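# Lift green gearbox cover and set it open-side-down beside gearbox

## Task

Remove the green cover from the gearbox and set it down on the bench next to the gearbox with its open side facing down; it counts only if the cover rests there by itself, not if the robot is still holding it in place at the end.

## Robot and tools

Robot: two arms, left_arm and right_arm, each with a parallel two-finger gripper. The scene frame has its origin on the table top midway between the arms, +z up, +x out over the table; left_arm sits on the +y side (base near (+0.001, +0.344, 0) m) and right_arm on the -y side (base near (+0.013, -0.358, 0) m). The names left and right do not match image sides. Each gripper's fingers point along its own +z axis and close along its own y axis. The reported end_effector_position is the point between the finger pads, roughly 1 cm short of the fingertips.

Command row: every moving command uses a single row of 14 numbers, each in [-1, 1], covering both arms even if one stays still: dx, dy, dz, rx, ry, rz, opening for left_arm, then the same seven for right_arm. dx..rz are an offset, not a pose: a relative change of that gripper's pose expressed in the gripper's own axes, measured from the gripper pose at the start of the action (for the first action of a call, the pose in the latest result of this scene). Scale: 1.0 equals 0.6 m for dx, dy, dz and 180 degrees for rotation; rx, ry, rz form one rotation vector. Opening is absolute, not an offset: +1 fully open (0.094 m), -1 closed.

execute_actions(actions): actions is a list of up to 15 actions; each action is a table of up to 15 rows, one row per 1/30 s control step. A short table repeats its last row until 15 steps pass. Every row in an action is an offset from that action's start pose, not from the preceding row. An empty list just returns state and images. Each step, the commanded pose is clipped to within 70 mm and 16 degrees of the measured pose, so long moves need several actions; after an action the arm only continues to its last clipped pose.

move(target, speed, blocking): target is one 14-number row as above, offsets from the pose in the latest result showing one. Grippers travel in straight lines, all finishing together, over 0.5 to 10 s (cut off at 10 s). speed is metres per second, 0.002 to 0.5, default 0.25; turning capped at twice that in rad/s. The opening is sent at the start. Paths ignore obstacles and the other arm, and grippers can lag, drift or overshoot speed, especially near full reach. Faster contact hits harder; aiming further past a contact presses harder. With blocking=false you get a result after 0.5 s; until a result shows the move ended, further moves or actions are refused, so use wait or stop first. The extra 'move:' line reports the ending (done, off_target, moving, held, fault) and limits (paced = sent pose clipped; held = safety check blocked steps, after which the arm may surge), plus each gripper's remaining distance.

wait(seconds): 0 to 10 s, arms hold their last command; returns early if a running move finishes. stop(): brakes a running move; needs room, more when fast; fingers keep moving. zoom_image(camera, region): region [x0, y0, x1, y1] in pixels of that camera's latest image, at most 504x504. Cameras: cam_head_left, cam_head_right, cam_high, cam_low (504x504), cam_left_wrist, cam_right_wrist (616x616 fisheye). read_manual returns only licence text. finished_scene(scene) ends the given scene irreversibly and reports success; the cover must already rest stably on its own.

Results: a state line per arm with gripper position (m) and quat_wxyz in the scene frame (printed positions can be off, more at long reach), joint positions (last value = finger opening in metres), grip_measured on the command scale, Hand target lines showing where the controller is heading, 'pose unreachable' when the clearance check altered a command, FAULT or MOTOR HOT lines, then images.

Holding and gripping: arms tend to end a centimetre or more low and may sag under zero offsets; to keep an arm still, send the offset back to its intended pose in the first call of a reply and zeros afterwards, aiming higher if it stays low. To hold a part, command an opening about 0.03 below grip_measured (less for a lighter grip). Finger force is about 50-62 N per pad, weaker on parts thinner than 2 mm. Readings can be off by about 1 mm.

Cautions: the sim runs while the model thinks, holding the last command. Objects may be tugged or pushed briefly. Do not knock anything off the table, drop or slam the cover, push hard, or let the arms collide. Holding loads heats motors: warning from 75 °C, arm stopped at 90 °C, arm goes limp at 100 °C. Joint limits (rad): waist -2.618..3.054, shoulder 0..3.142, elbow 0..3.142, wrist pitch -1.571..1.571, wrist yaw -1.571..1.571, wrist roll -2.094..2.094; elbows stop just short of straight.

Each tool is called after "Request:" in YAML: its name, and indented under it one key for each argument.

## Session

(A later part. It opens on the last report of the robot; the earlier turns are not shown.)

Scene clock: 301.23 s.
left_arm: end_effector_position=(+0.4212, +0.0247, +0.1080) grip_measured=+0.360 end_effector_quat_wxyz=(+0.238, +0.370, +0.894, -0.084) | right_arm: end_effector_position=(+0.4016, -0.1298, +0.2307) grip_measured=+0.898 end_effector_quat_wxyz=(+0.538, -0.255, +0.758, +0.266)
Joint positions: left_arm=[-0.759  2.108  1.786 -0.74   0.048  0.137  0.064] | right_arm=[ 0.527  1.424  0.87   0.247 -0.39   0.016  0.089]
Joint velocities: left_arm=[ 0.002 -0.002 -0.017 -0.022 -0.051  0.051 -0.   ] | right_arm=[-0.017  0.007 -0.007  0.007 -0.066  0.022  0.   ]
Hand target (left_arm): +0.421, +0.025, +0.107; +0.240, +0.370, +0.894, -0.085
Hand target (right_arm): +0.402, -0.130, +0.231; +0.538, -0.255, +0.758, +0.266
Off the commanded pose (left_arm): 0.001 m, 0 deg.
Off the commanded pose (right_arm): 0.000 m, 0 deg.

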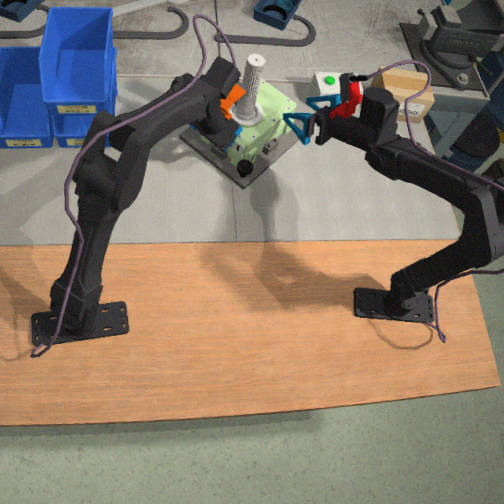

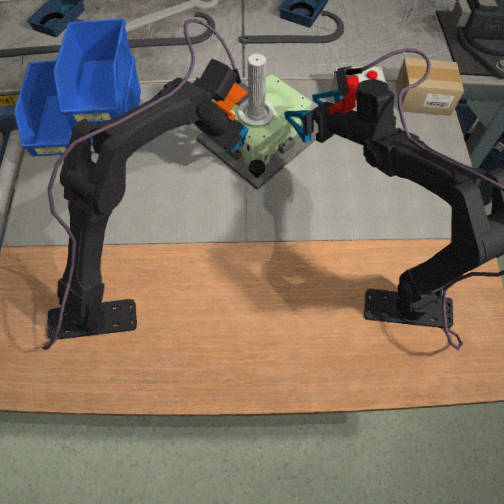

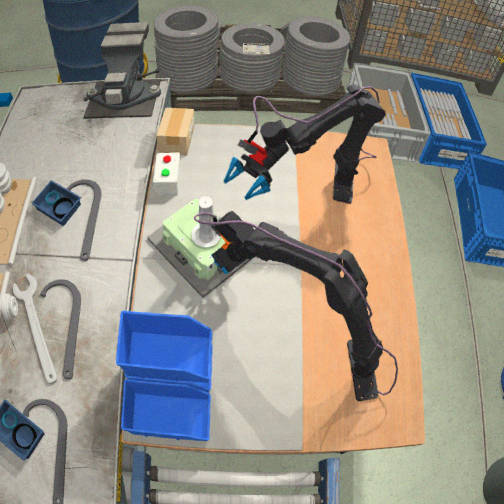

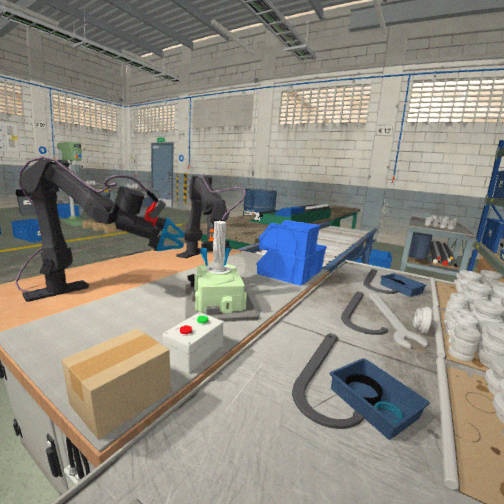

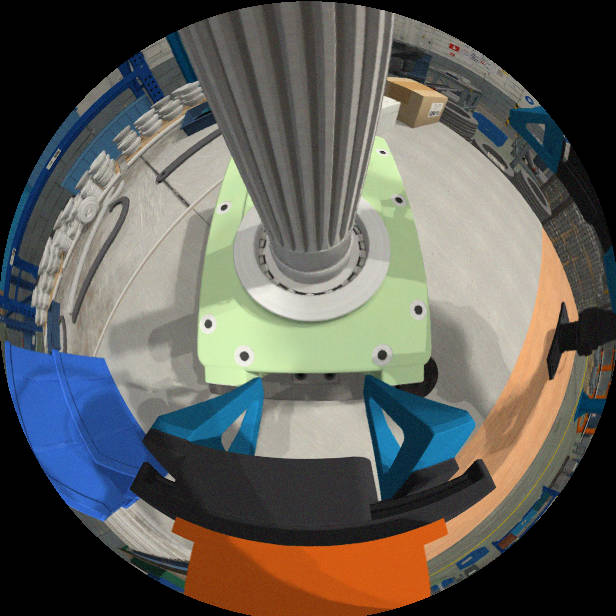

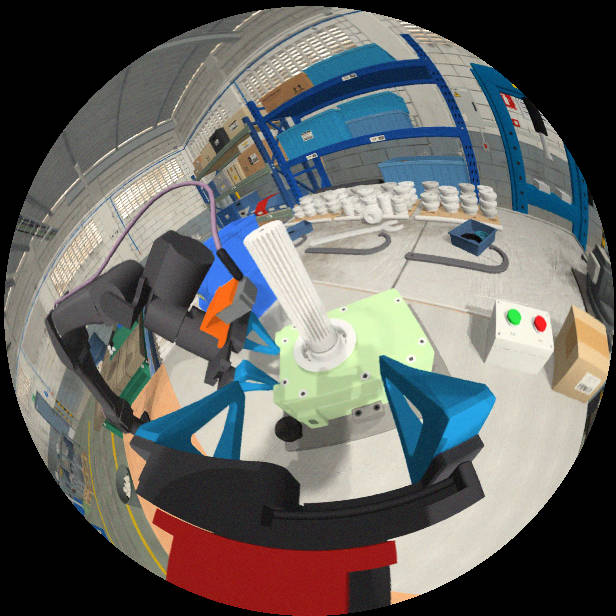

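Request:
execute_actions:
  actions:
    - [[0,0.09,0,0,0,0,0.42, 0,0,0,0,0,0,0.9]]

Request:
zoom_image:
  camera: "cam_right_wrist"
  region: [262, 370, 332, 430]

Request:
zoom_image:
  camera: "cam_left_wrist"
  region: [190, 340, 330, 420]

Scene clock: 304.67 s.
left_arm: end_effector_position=(+0.4189, +0.0285, +0.1113) grip_measured=+0.417 end_effector_quat_wxyz=(+0.212, +0.402, +0.879, -0.143) | right_arm: end_effector_position=(+0.4016, -0.1298, +0.2307) grip_measured=+0.898 end_effector_quat_wxyz=(+0.538, -0.255, +0.758, +0.266)
Joint positions: left_arm=[-0.699  2.124  1.826 -0.799  0.216  0.231  0.067] | right_arm=[ 0.527  1.424  0.87   0.247 -0.39   0.016  0.089]
Joint velocities: left_arm=[ 0.032 -0.002  0.007  0.051  0.168  0.081  0.   ] | right_arm=[ 0.017 -0.007  0.022  0.037  0.037 -0.051 -0.   ]
Hand target (left_arm): +0.456, +0.065, +0.110; +0.237, +0.370, +0.894, -0.084
Hand target (right_arm): +0.402, -0.130, +0.231; +0.538, -0.255, +0.758, +0.266
Off the commanded pose (left_arm): 0.053 m, 8 deg.
Off the commanded pose (right_arm): 0.000 m, 0 deg.

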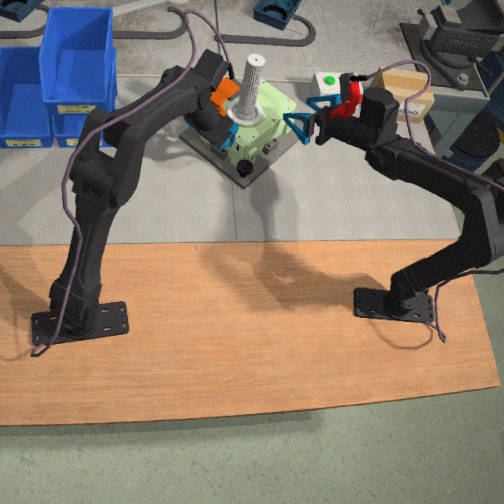

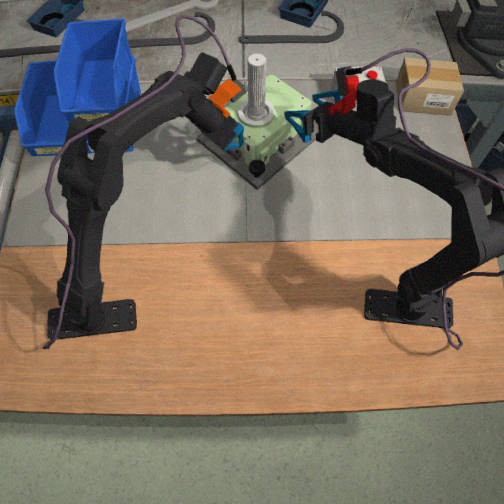

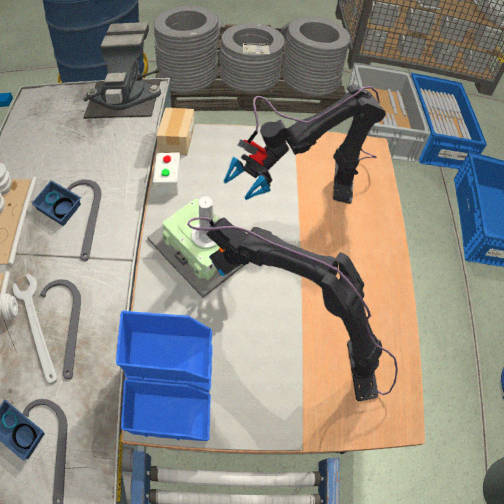

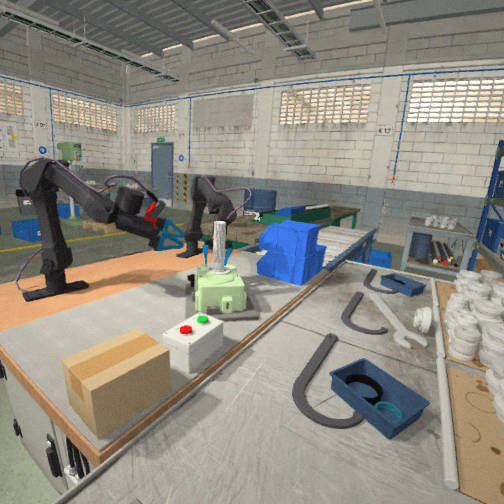

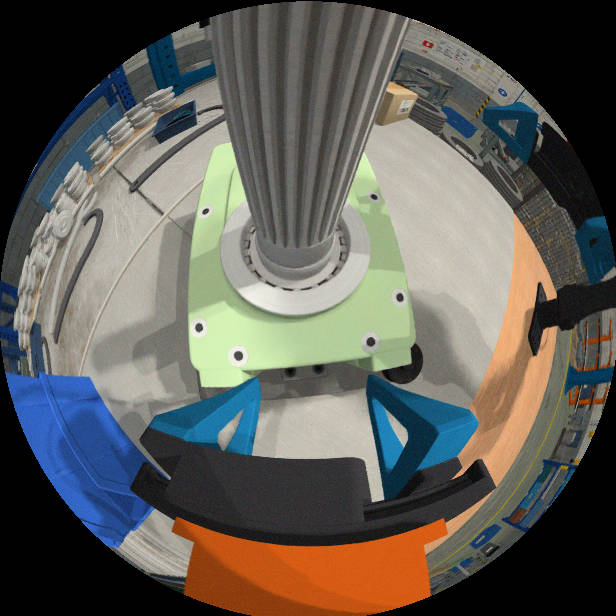

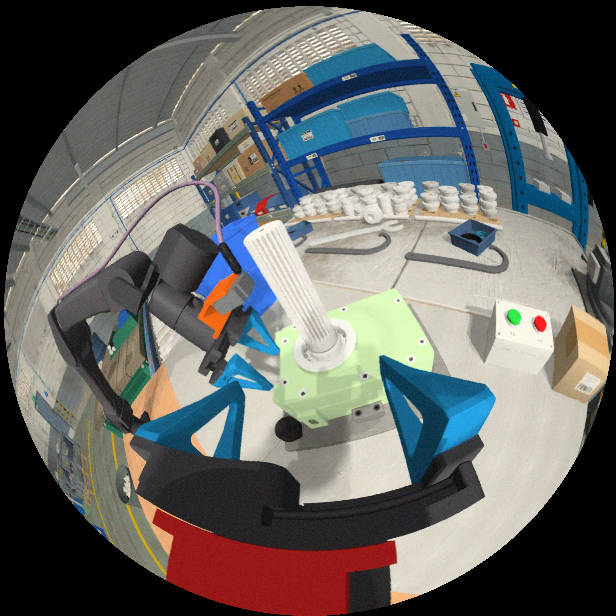

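Region (262, 370, 332, 430) of cam_right_wrist's 616x616 image, scaled by 7.200, with more detail than that image has; it fills the top 432 rows of this view, and the rest is white.

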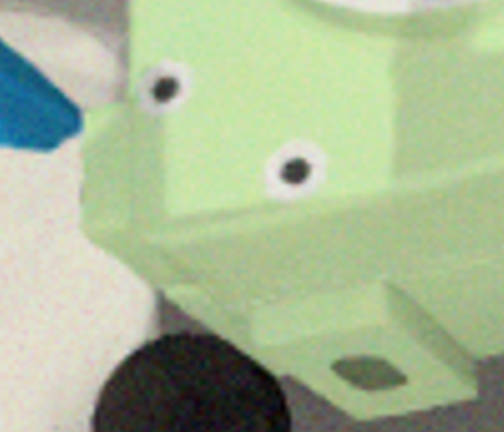

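Region (190, 340, 330, 420) of cam_left_wrist's 616x616 image, scaled by 3.600, with more detail than that image has; it fills the top 288 rows of this view, and the rest is white.

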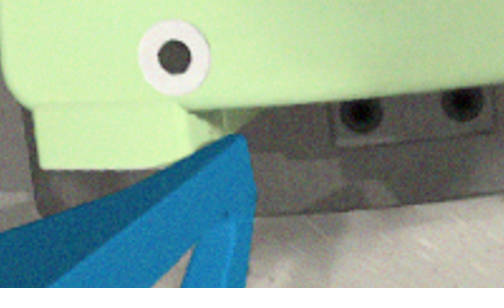

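Request:
zoom_image:
  camera: "cam_low"
  region: [180, 262, 215, 297]

Request:
zoom_image:
  camera: "cam_head_left"
  region: [220, 145, 270, 190]

Request:
zoom_image:
  camera: "cam_right_wrist"
  region: [260, 400, 330, 460]

Region (180, 262, 215, 297) of cam_low's 504x504 image, scaled by 14.400, with more detail than that image has.

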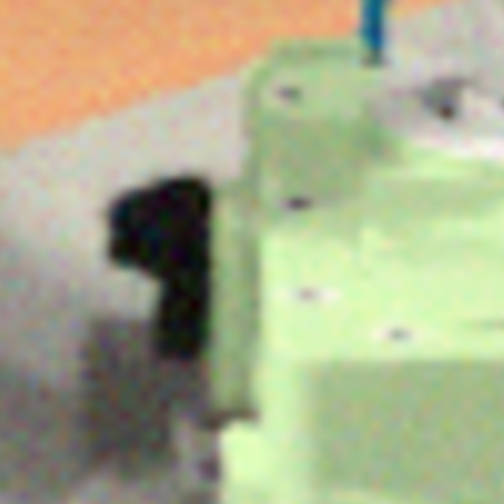

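Region (220, 145, 270, 190) of cam_head_left's 504x504 image, scaled by 10.080, with more detail than that image has; it fills the top 454 rows of this view, and the rest is white.

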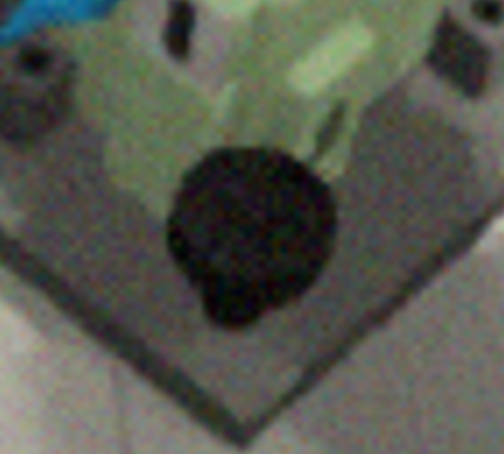

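Region (260, 400, 330, 460) of cam_right_wrist's 616x616 image, scaled by 7.200, with more detail than that image has; it fills the top 432 rows of this view, and the rest is white.

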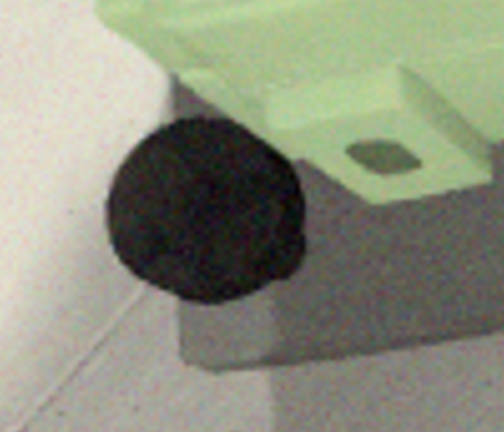

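Request:
zoom_image:
  camera: "cam_left_wrist"
  region: [215, 200, 375, 320]

Request:
zoom_image:
  camera: "cam_right_wrist"
  region: [285, 310, 365, 380]

Region (215, 200, 375, 320) of cam_left_wrist's 616x616 image, scaled by 3.150, with more detail than that image has; it fills the top 378 rows of this view, and the rest is white.

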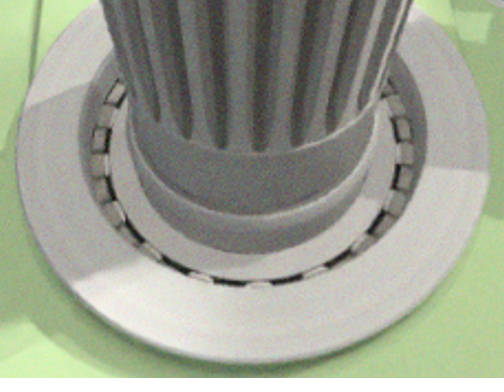

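Region (285, 310, 365, 380) of cam_right_wrist's 616x616 image, scaled by 6.300, with more detail than that image has; it fills the top 441 rows of this view, and the rest is white.

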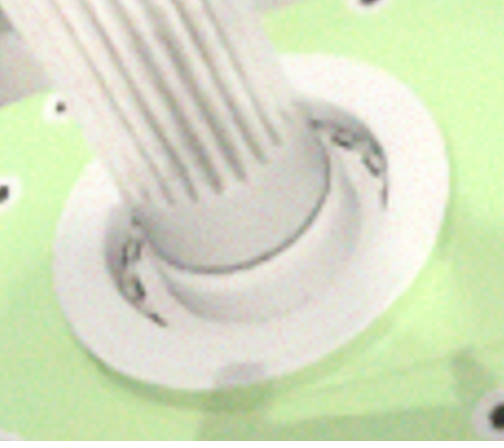

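Request:
move:
  target: [0,0,-0.075,0,0,0,0.0, 0,0,0,0,0,0,0.9]
  speed: 0.15

Scene clock: 319.07 s.
left_arm: end_effector_position=(+0.4067, +0.0433, +0.1402) grip_measured=+0.002 end_effector_quat_wxyz=(+0.208, +0.403, +0.880, -0.143) | right_arm: end_effector_position=(+0.4016, -0.1298, +0.2307) grip_measured=+0.898 end_effector_quat_wxyz=(+0.538, -0.255, +0.758, +0.266)
Joint positions: left_arm=[-0.685  2.053  1.837 -0.893  0.224  0.246  0.047] | right_arm=[ 0.527  1.424  0.87   0.247 -0.39   0.016  0.089]
Joint velocities: left_arm=[ 0.012 -0.002  0.007  0.022  0.022  0.051 -0.001] | right_arm=[ 0.022 -0.007  0.002 -0.022 -0.051 -0.022 -0.   ]
Hand target (left_arm): +0.408, +0.048, +0.150; +0.212, +0.402, +0.879, -0.143
Hand target (right_arm): +0.402, -0.130, +0.231; +0.538, -0.255, +0.758, +0.266
Off the commanded pose (left_arm): 0.011 m, 1 deg.
Off the commanded pose (right_arm): 0.000 m, 0 deg.
move: off_target (left_arm)

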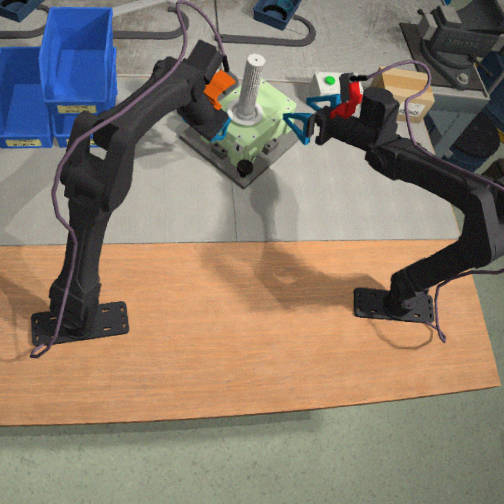

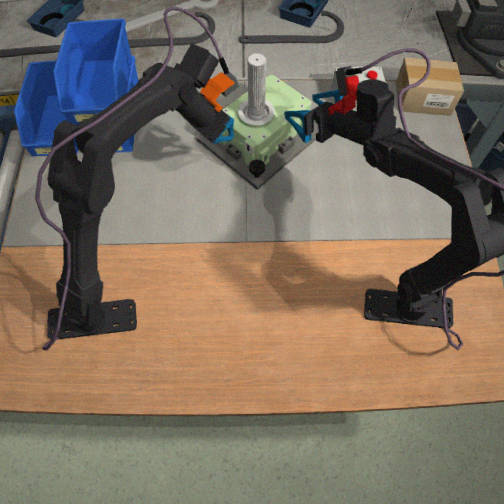

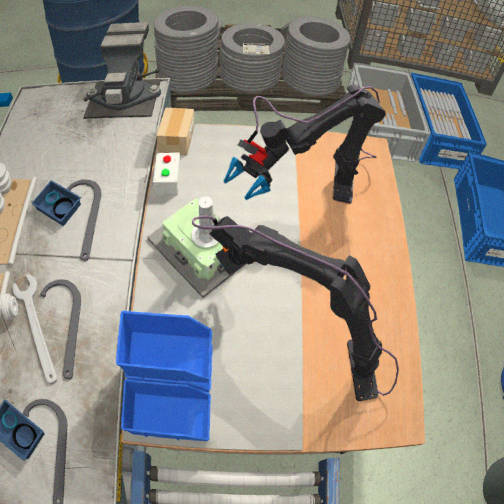

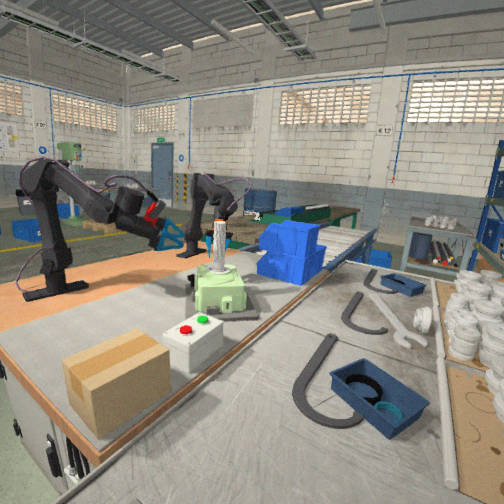

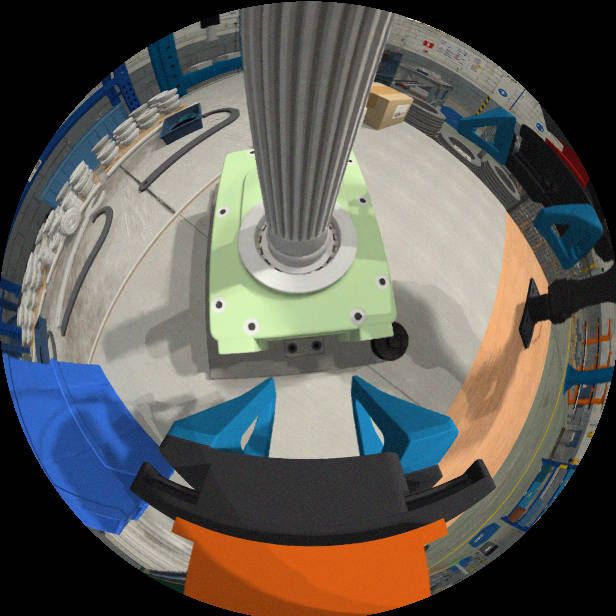

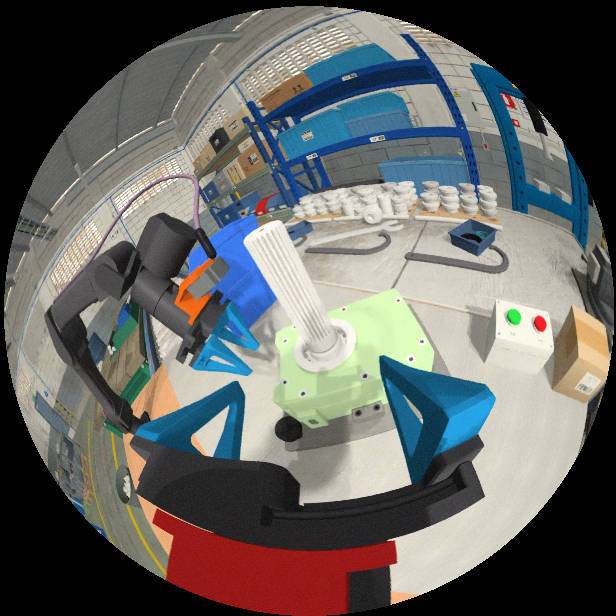

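Request:
zoom_image:
  camera: "cam_left_wrist"
  region: [200, 290, 420, 390]

Request:
zoom_image:
  camera: "cam_head_right"
  region: [225, 130, 275, 180]

Request:
zoom_image:
  camera: "cam_head_left"
  region: [210, 125, 260, 175]

Region (200, 290, 420, 390) of cam_left_wrist's 616x616 image, scaled by 2.291, with more detail than that image has; it fills the top 229 rows of this view, and the rest is white.

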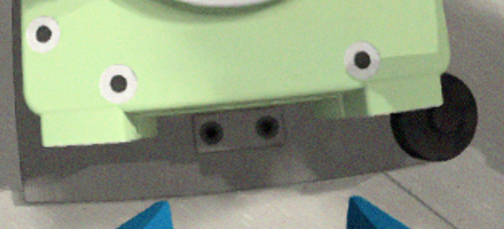

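Region (225, 130, 275, 180) of cam_head_right's 504x504 image, scaled by 10.080, with more detail than that image has.

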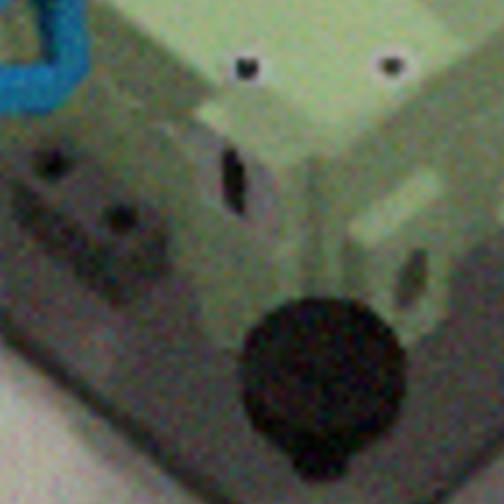

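Region (210, 125, 260, 175) of cam_head_left's 504x504 image, scaled by 10.080, with more detail than that image has.

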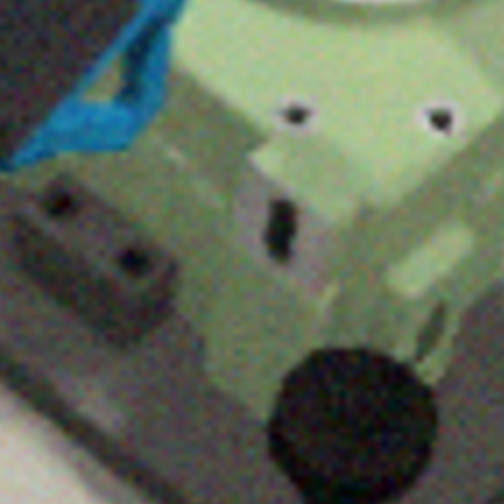

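Request:
move:
  target: [0,0,0,0,0,0,0.0, 0.0978,-0.0015,0.1173,0.0153,0.0502,-0.0372,1.0]
  speed: 0.2

Scene clock: 327.60 s.
left_arm: end_effector_position=(+0.4064, +0.0435, +0.1400) grip_measured=+0.002 end_effector_quat_wxyz=(+0.207, +0.403, +0.880, -0.143) | right_arm: end_effector_position=(+0.4284, -0.0935, +0.1479) grip_measured=+1.000 end_effector_quat_wxyz=(+0.488, -0.300, +0.795, +0.199)
Joint positions: left_arm=[-0.685  2.053  1.837 -0.895  0.224  0.246  0.047] | right_arm=[ 0.628  1.696  0.954  0.266 -0.242 -0.096  0.094]
Joint velocities: left_arm=[ 0.007 -0.017 -0.002  0.022 -0.022  0.037 -0.   ] | right_arm=[-0.012 -0.017  0.002 -0.051 -0.007 -0.037  0.   ]
Hand target (left_arm): +0.407, +0.043, +0.140; +0.208, +0.403, +0.880, -0.143
Hand target (right_arm): +0.431, -0.088, +0.155; +0.497, -0.306, +0.788, +0.197
Off the commanded pose (left_arm): 0.000 m, 0 deg.
Off the commanded pose (right_arm): 0.010 m, 1 deg.
move: done

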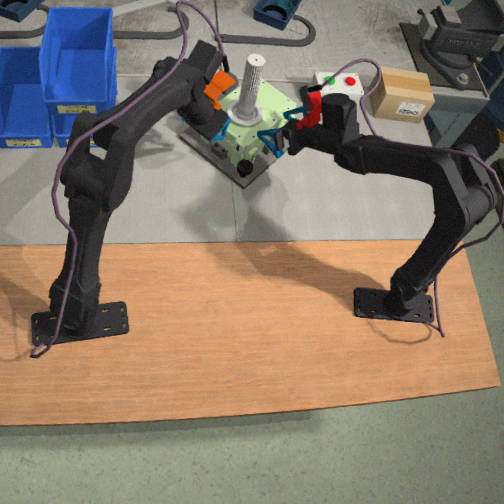

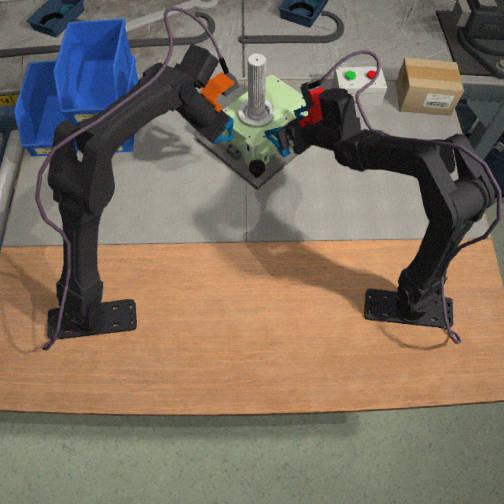

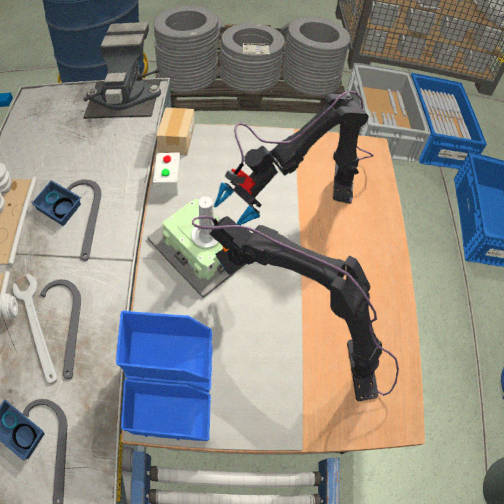

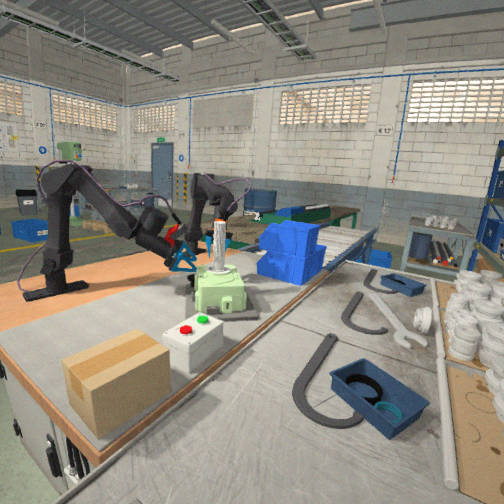

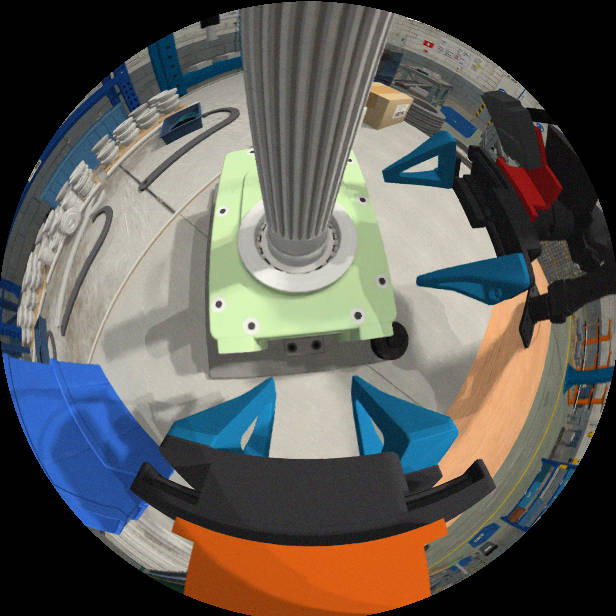

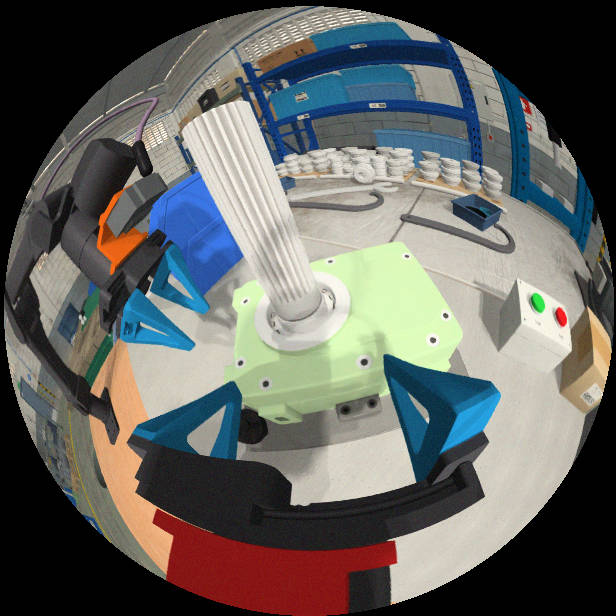

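Request:
execute_actions:
  actions: []

Scene clock: 328.80 s.
left_arm: end_effector_position=(+0.4064, +0.0435, +0.1400) grip_measured=+0.002 end_effector_quat_wxyz=(+0.207, +0.403, +0.880, -0.143) | right_arm: end_effector_position=(+0.4285, -0.0937, +0.1478) grip_measured=+1.000 end_effector_quat_wxyz=(+0.488, -0.300, +0.795, +0.198)
Joint positions: left_arm=[-0.685  2.053  1.837 -0.895  0.224  0.246  0.047] | right_arm=[ 0.628  1.696  0.954  0.266 -0.24  -0.097  0.094]
Joint velocities: left_arm=[ 0.012 -0.007  0.002  0.022 -0.037  0.081  0.001] | right_arm=[-0.007 -0.002 -0.027 -0.037  0.007  0.007  0.   ]
Hand target (left_arm): +0.407, +0.043, +0.140; +0.208, +0.403, +0.880, -0.143
Hand target (right_arm): +0.431, -0.088, +0.155; +0.497, -0.306, +0.788, +0.197
Off the commanded pose (left_arm): 0.000 m, 0 deg.
Off the commanded pose (right_arm): 0.010 m, 1 deg.

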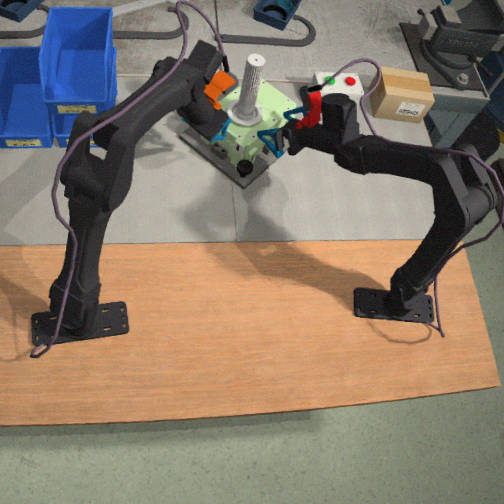

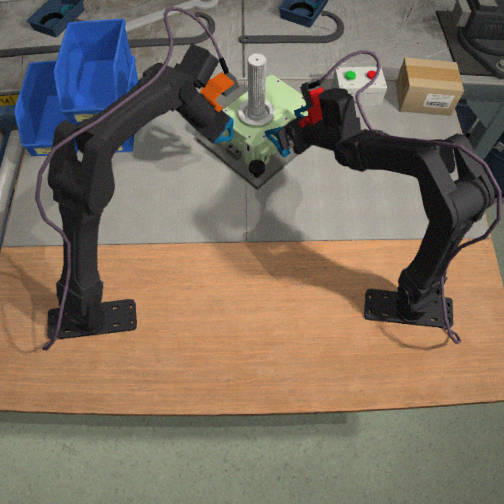

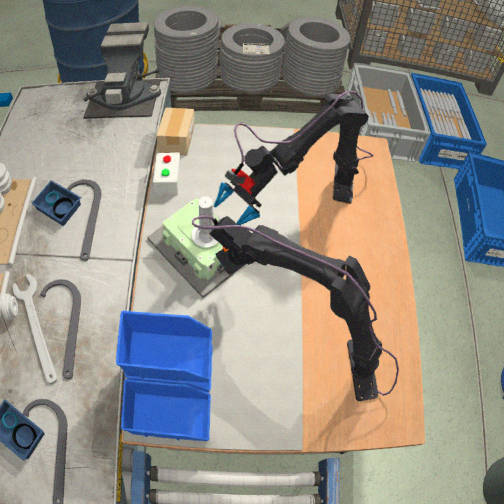

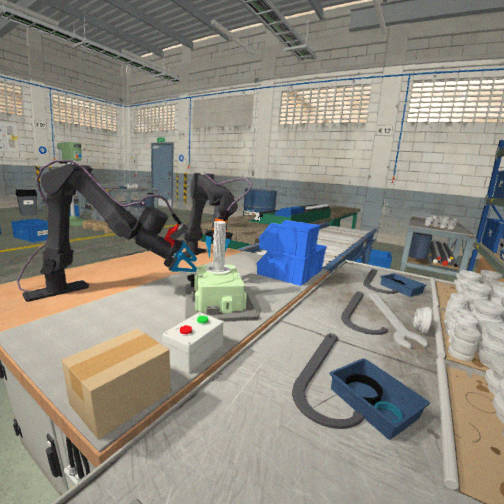

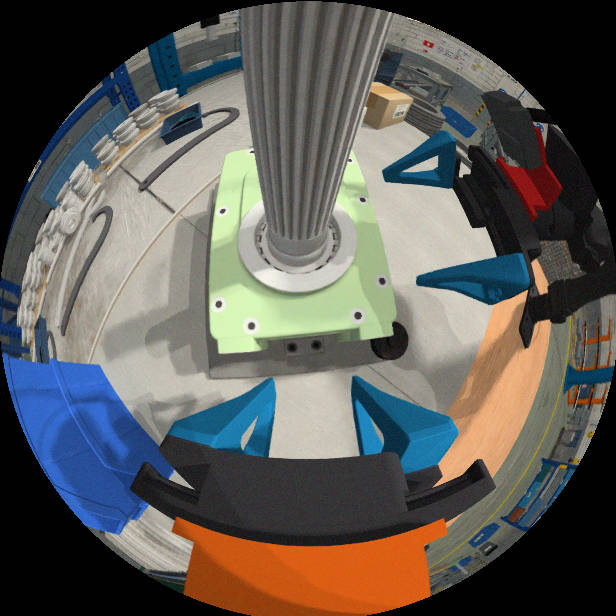

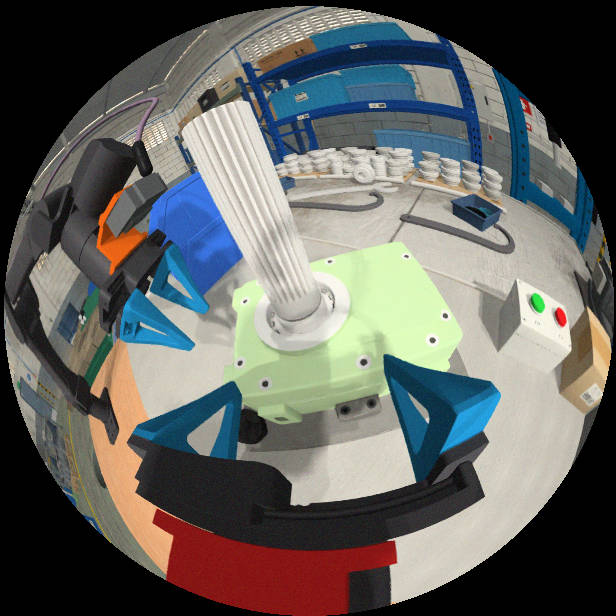

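Request:
zoom_image:
  camera: "cam_low"
  region: [170, 210, 290, 330]

Request:
zoom_image:
  camera: "cam_high"
  region: [130, 170, 270, 310]

Region (170, 210, 290, 330) of cam_low's 504x504 image, scaled by 4.200, with more detail than that image has.

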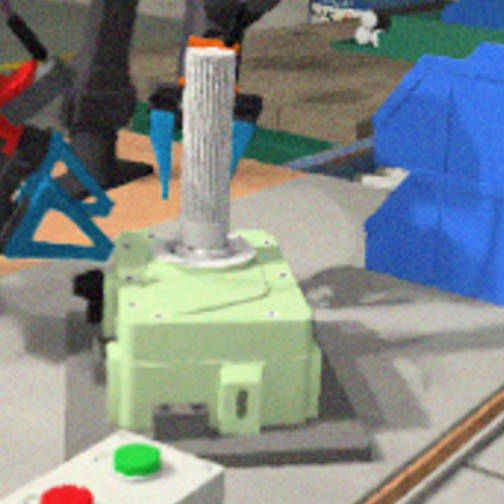

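Region (130, 170, 270, 310) of cam_high's 504x504 image, scaled by 3.600, with more detail than that image has.

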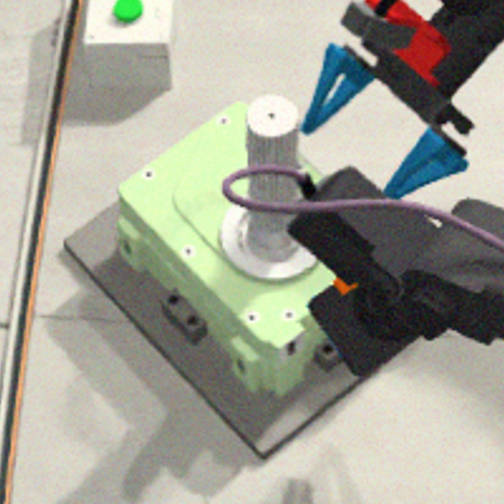

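Request:
zoom_image:
  camera: "cam_left_wrist"
  region: [190, 190, 430, 400]

Request:
zoom_image:
  camera: "cam_right_wrist"
  region: [200, 230, 480, 470]

Region (190, 190, 430, 400) of cam_left_wrist's 616x616 image, scaled by 2.100, with more detail than that image has; it fills the top 441 rows of this view, and the rest is white.

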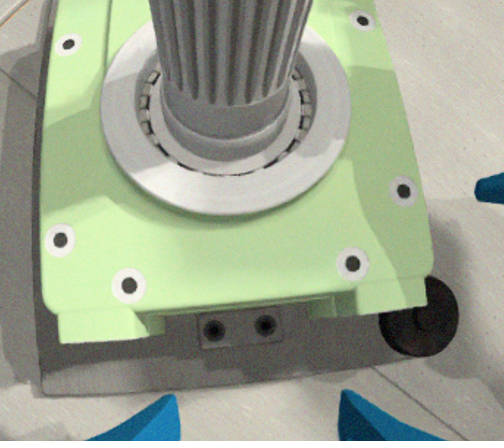

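Region (200, 230, 480, 470) of cam_right_wrist's 616x616 image, scaled by 1.800, with more detail than that image has; it fills the top 432 rows of this view, and the rest is white.

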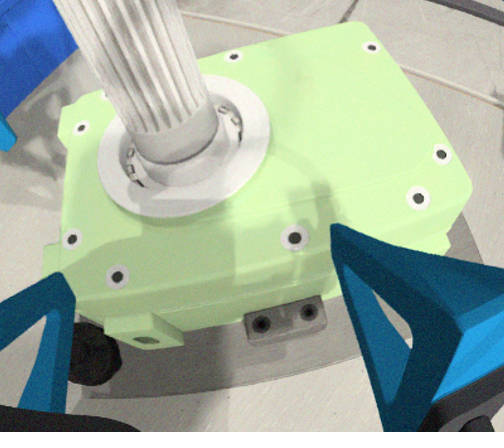

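Request:
move:
  target: [0,0,0,0,0,0,0, -0.0761,0.0067,0.1079,0,-0.0056,0,1]
  speed: 0.1

Scene clock: 335.20 s.
left_arm: end_effector_position=(+0.4064, +0.0435, +0.1400) grip_measured=+0.002 end_effector_quat_wxyz=(+0.207, +0.403, +0.880, -0.143) | right_arm: end_effector_position=(+0.4837, -0.0445, +0.1592) grip_measured=+1.000 end_effector_quat_wxyz=(+0.498, -0.297, +0.790, +0.200)
Joint positions: left_arm=[-0.685  2.053  1.837 -0.895  0.224  0.246  0.047] | right_arm=[ 0.673  1.928  1.276  0.205 -0.197 -0.072  0.094]
Joint velocities: left_arm=[ 0.002 -0.012  0.002 -0.022 -0.007 -0.066 -0.   ] | right_arm=[-0.012  0.007 -0.012  0.037 -0.051  0.007  0.   ]
Hand target (left_arm): +0.406, +0.043, +0.140; +0.207, +0.403, +0.880, -0.143
Hand target (right_arm): +0.484, -0.039, +0.159; +0.495, -0.298, +0.791, +0.201
Off the commanded pose (left_arm): 0.000 m, 0 deg.
Off the commanded pose (right_arm): 0.006 m, 0 deg.
move: done

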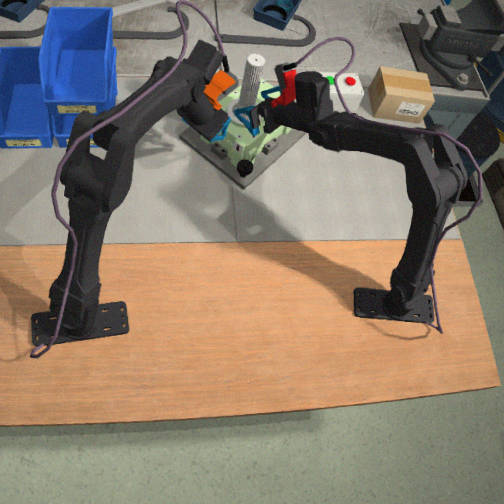

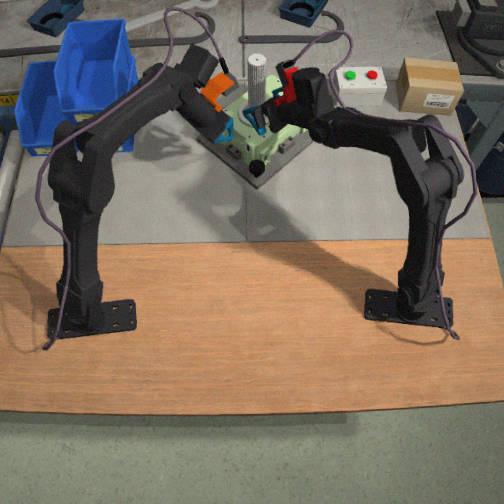

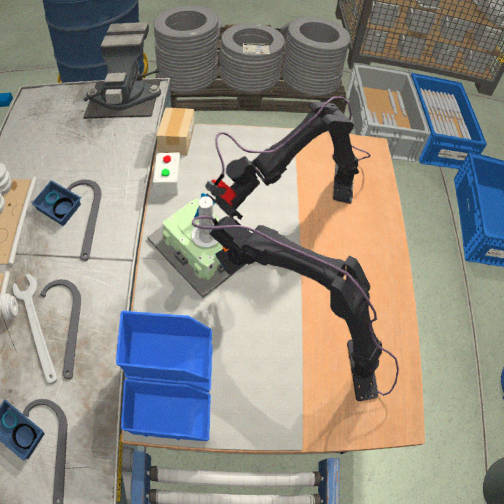

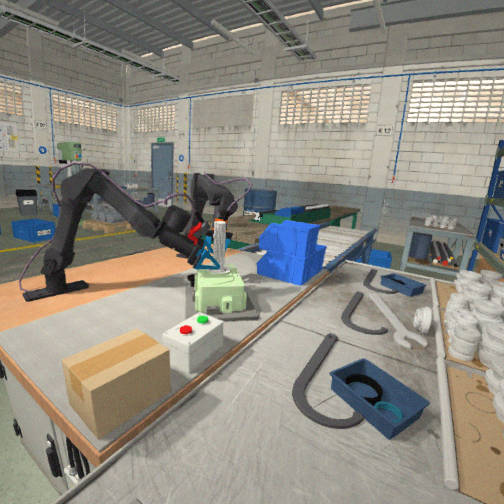

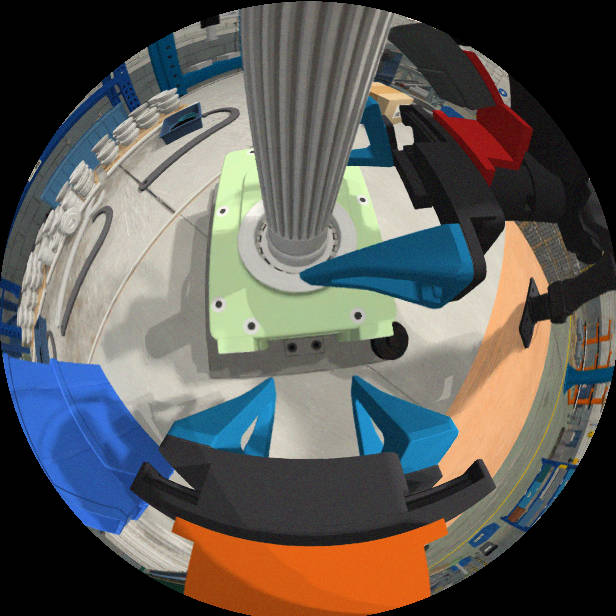

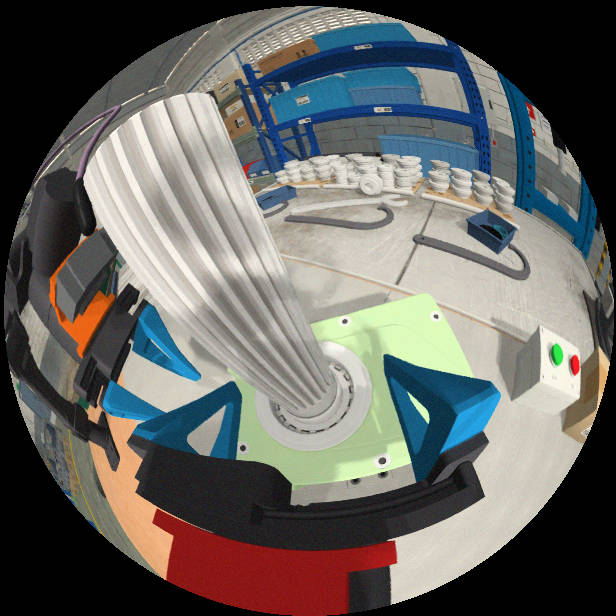

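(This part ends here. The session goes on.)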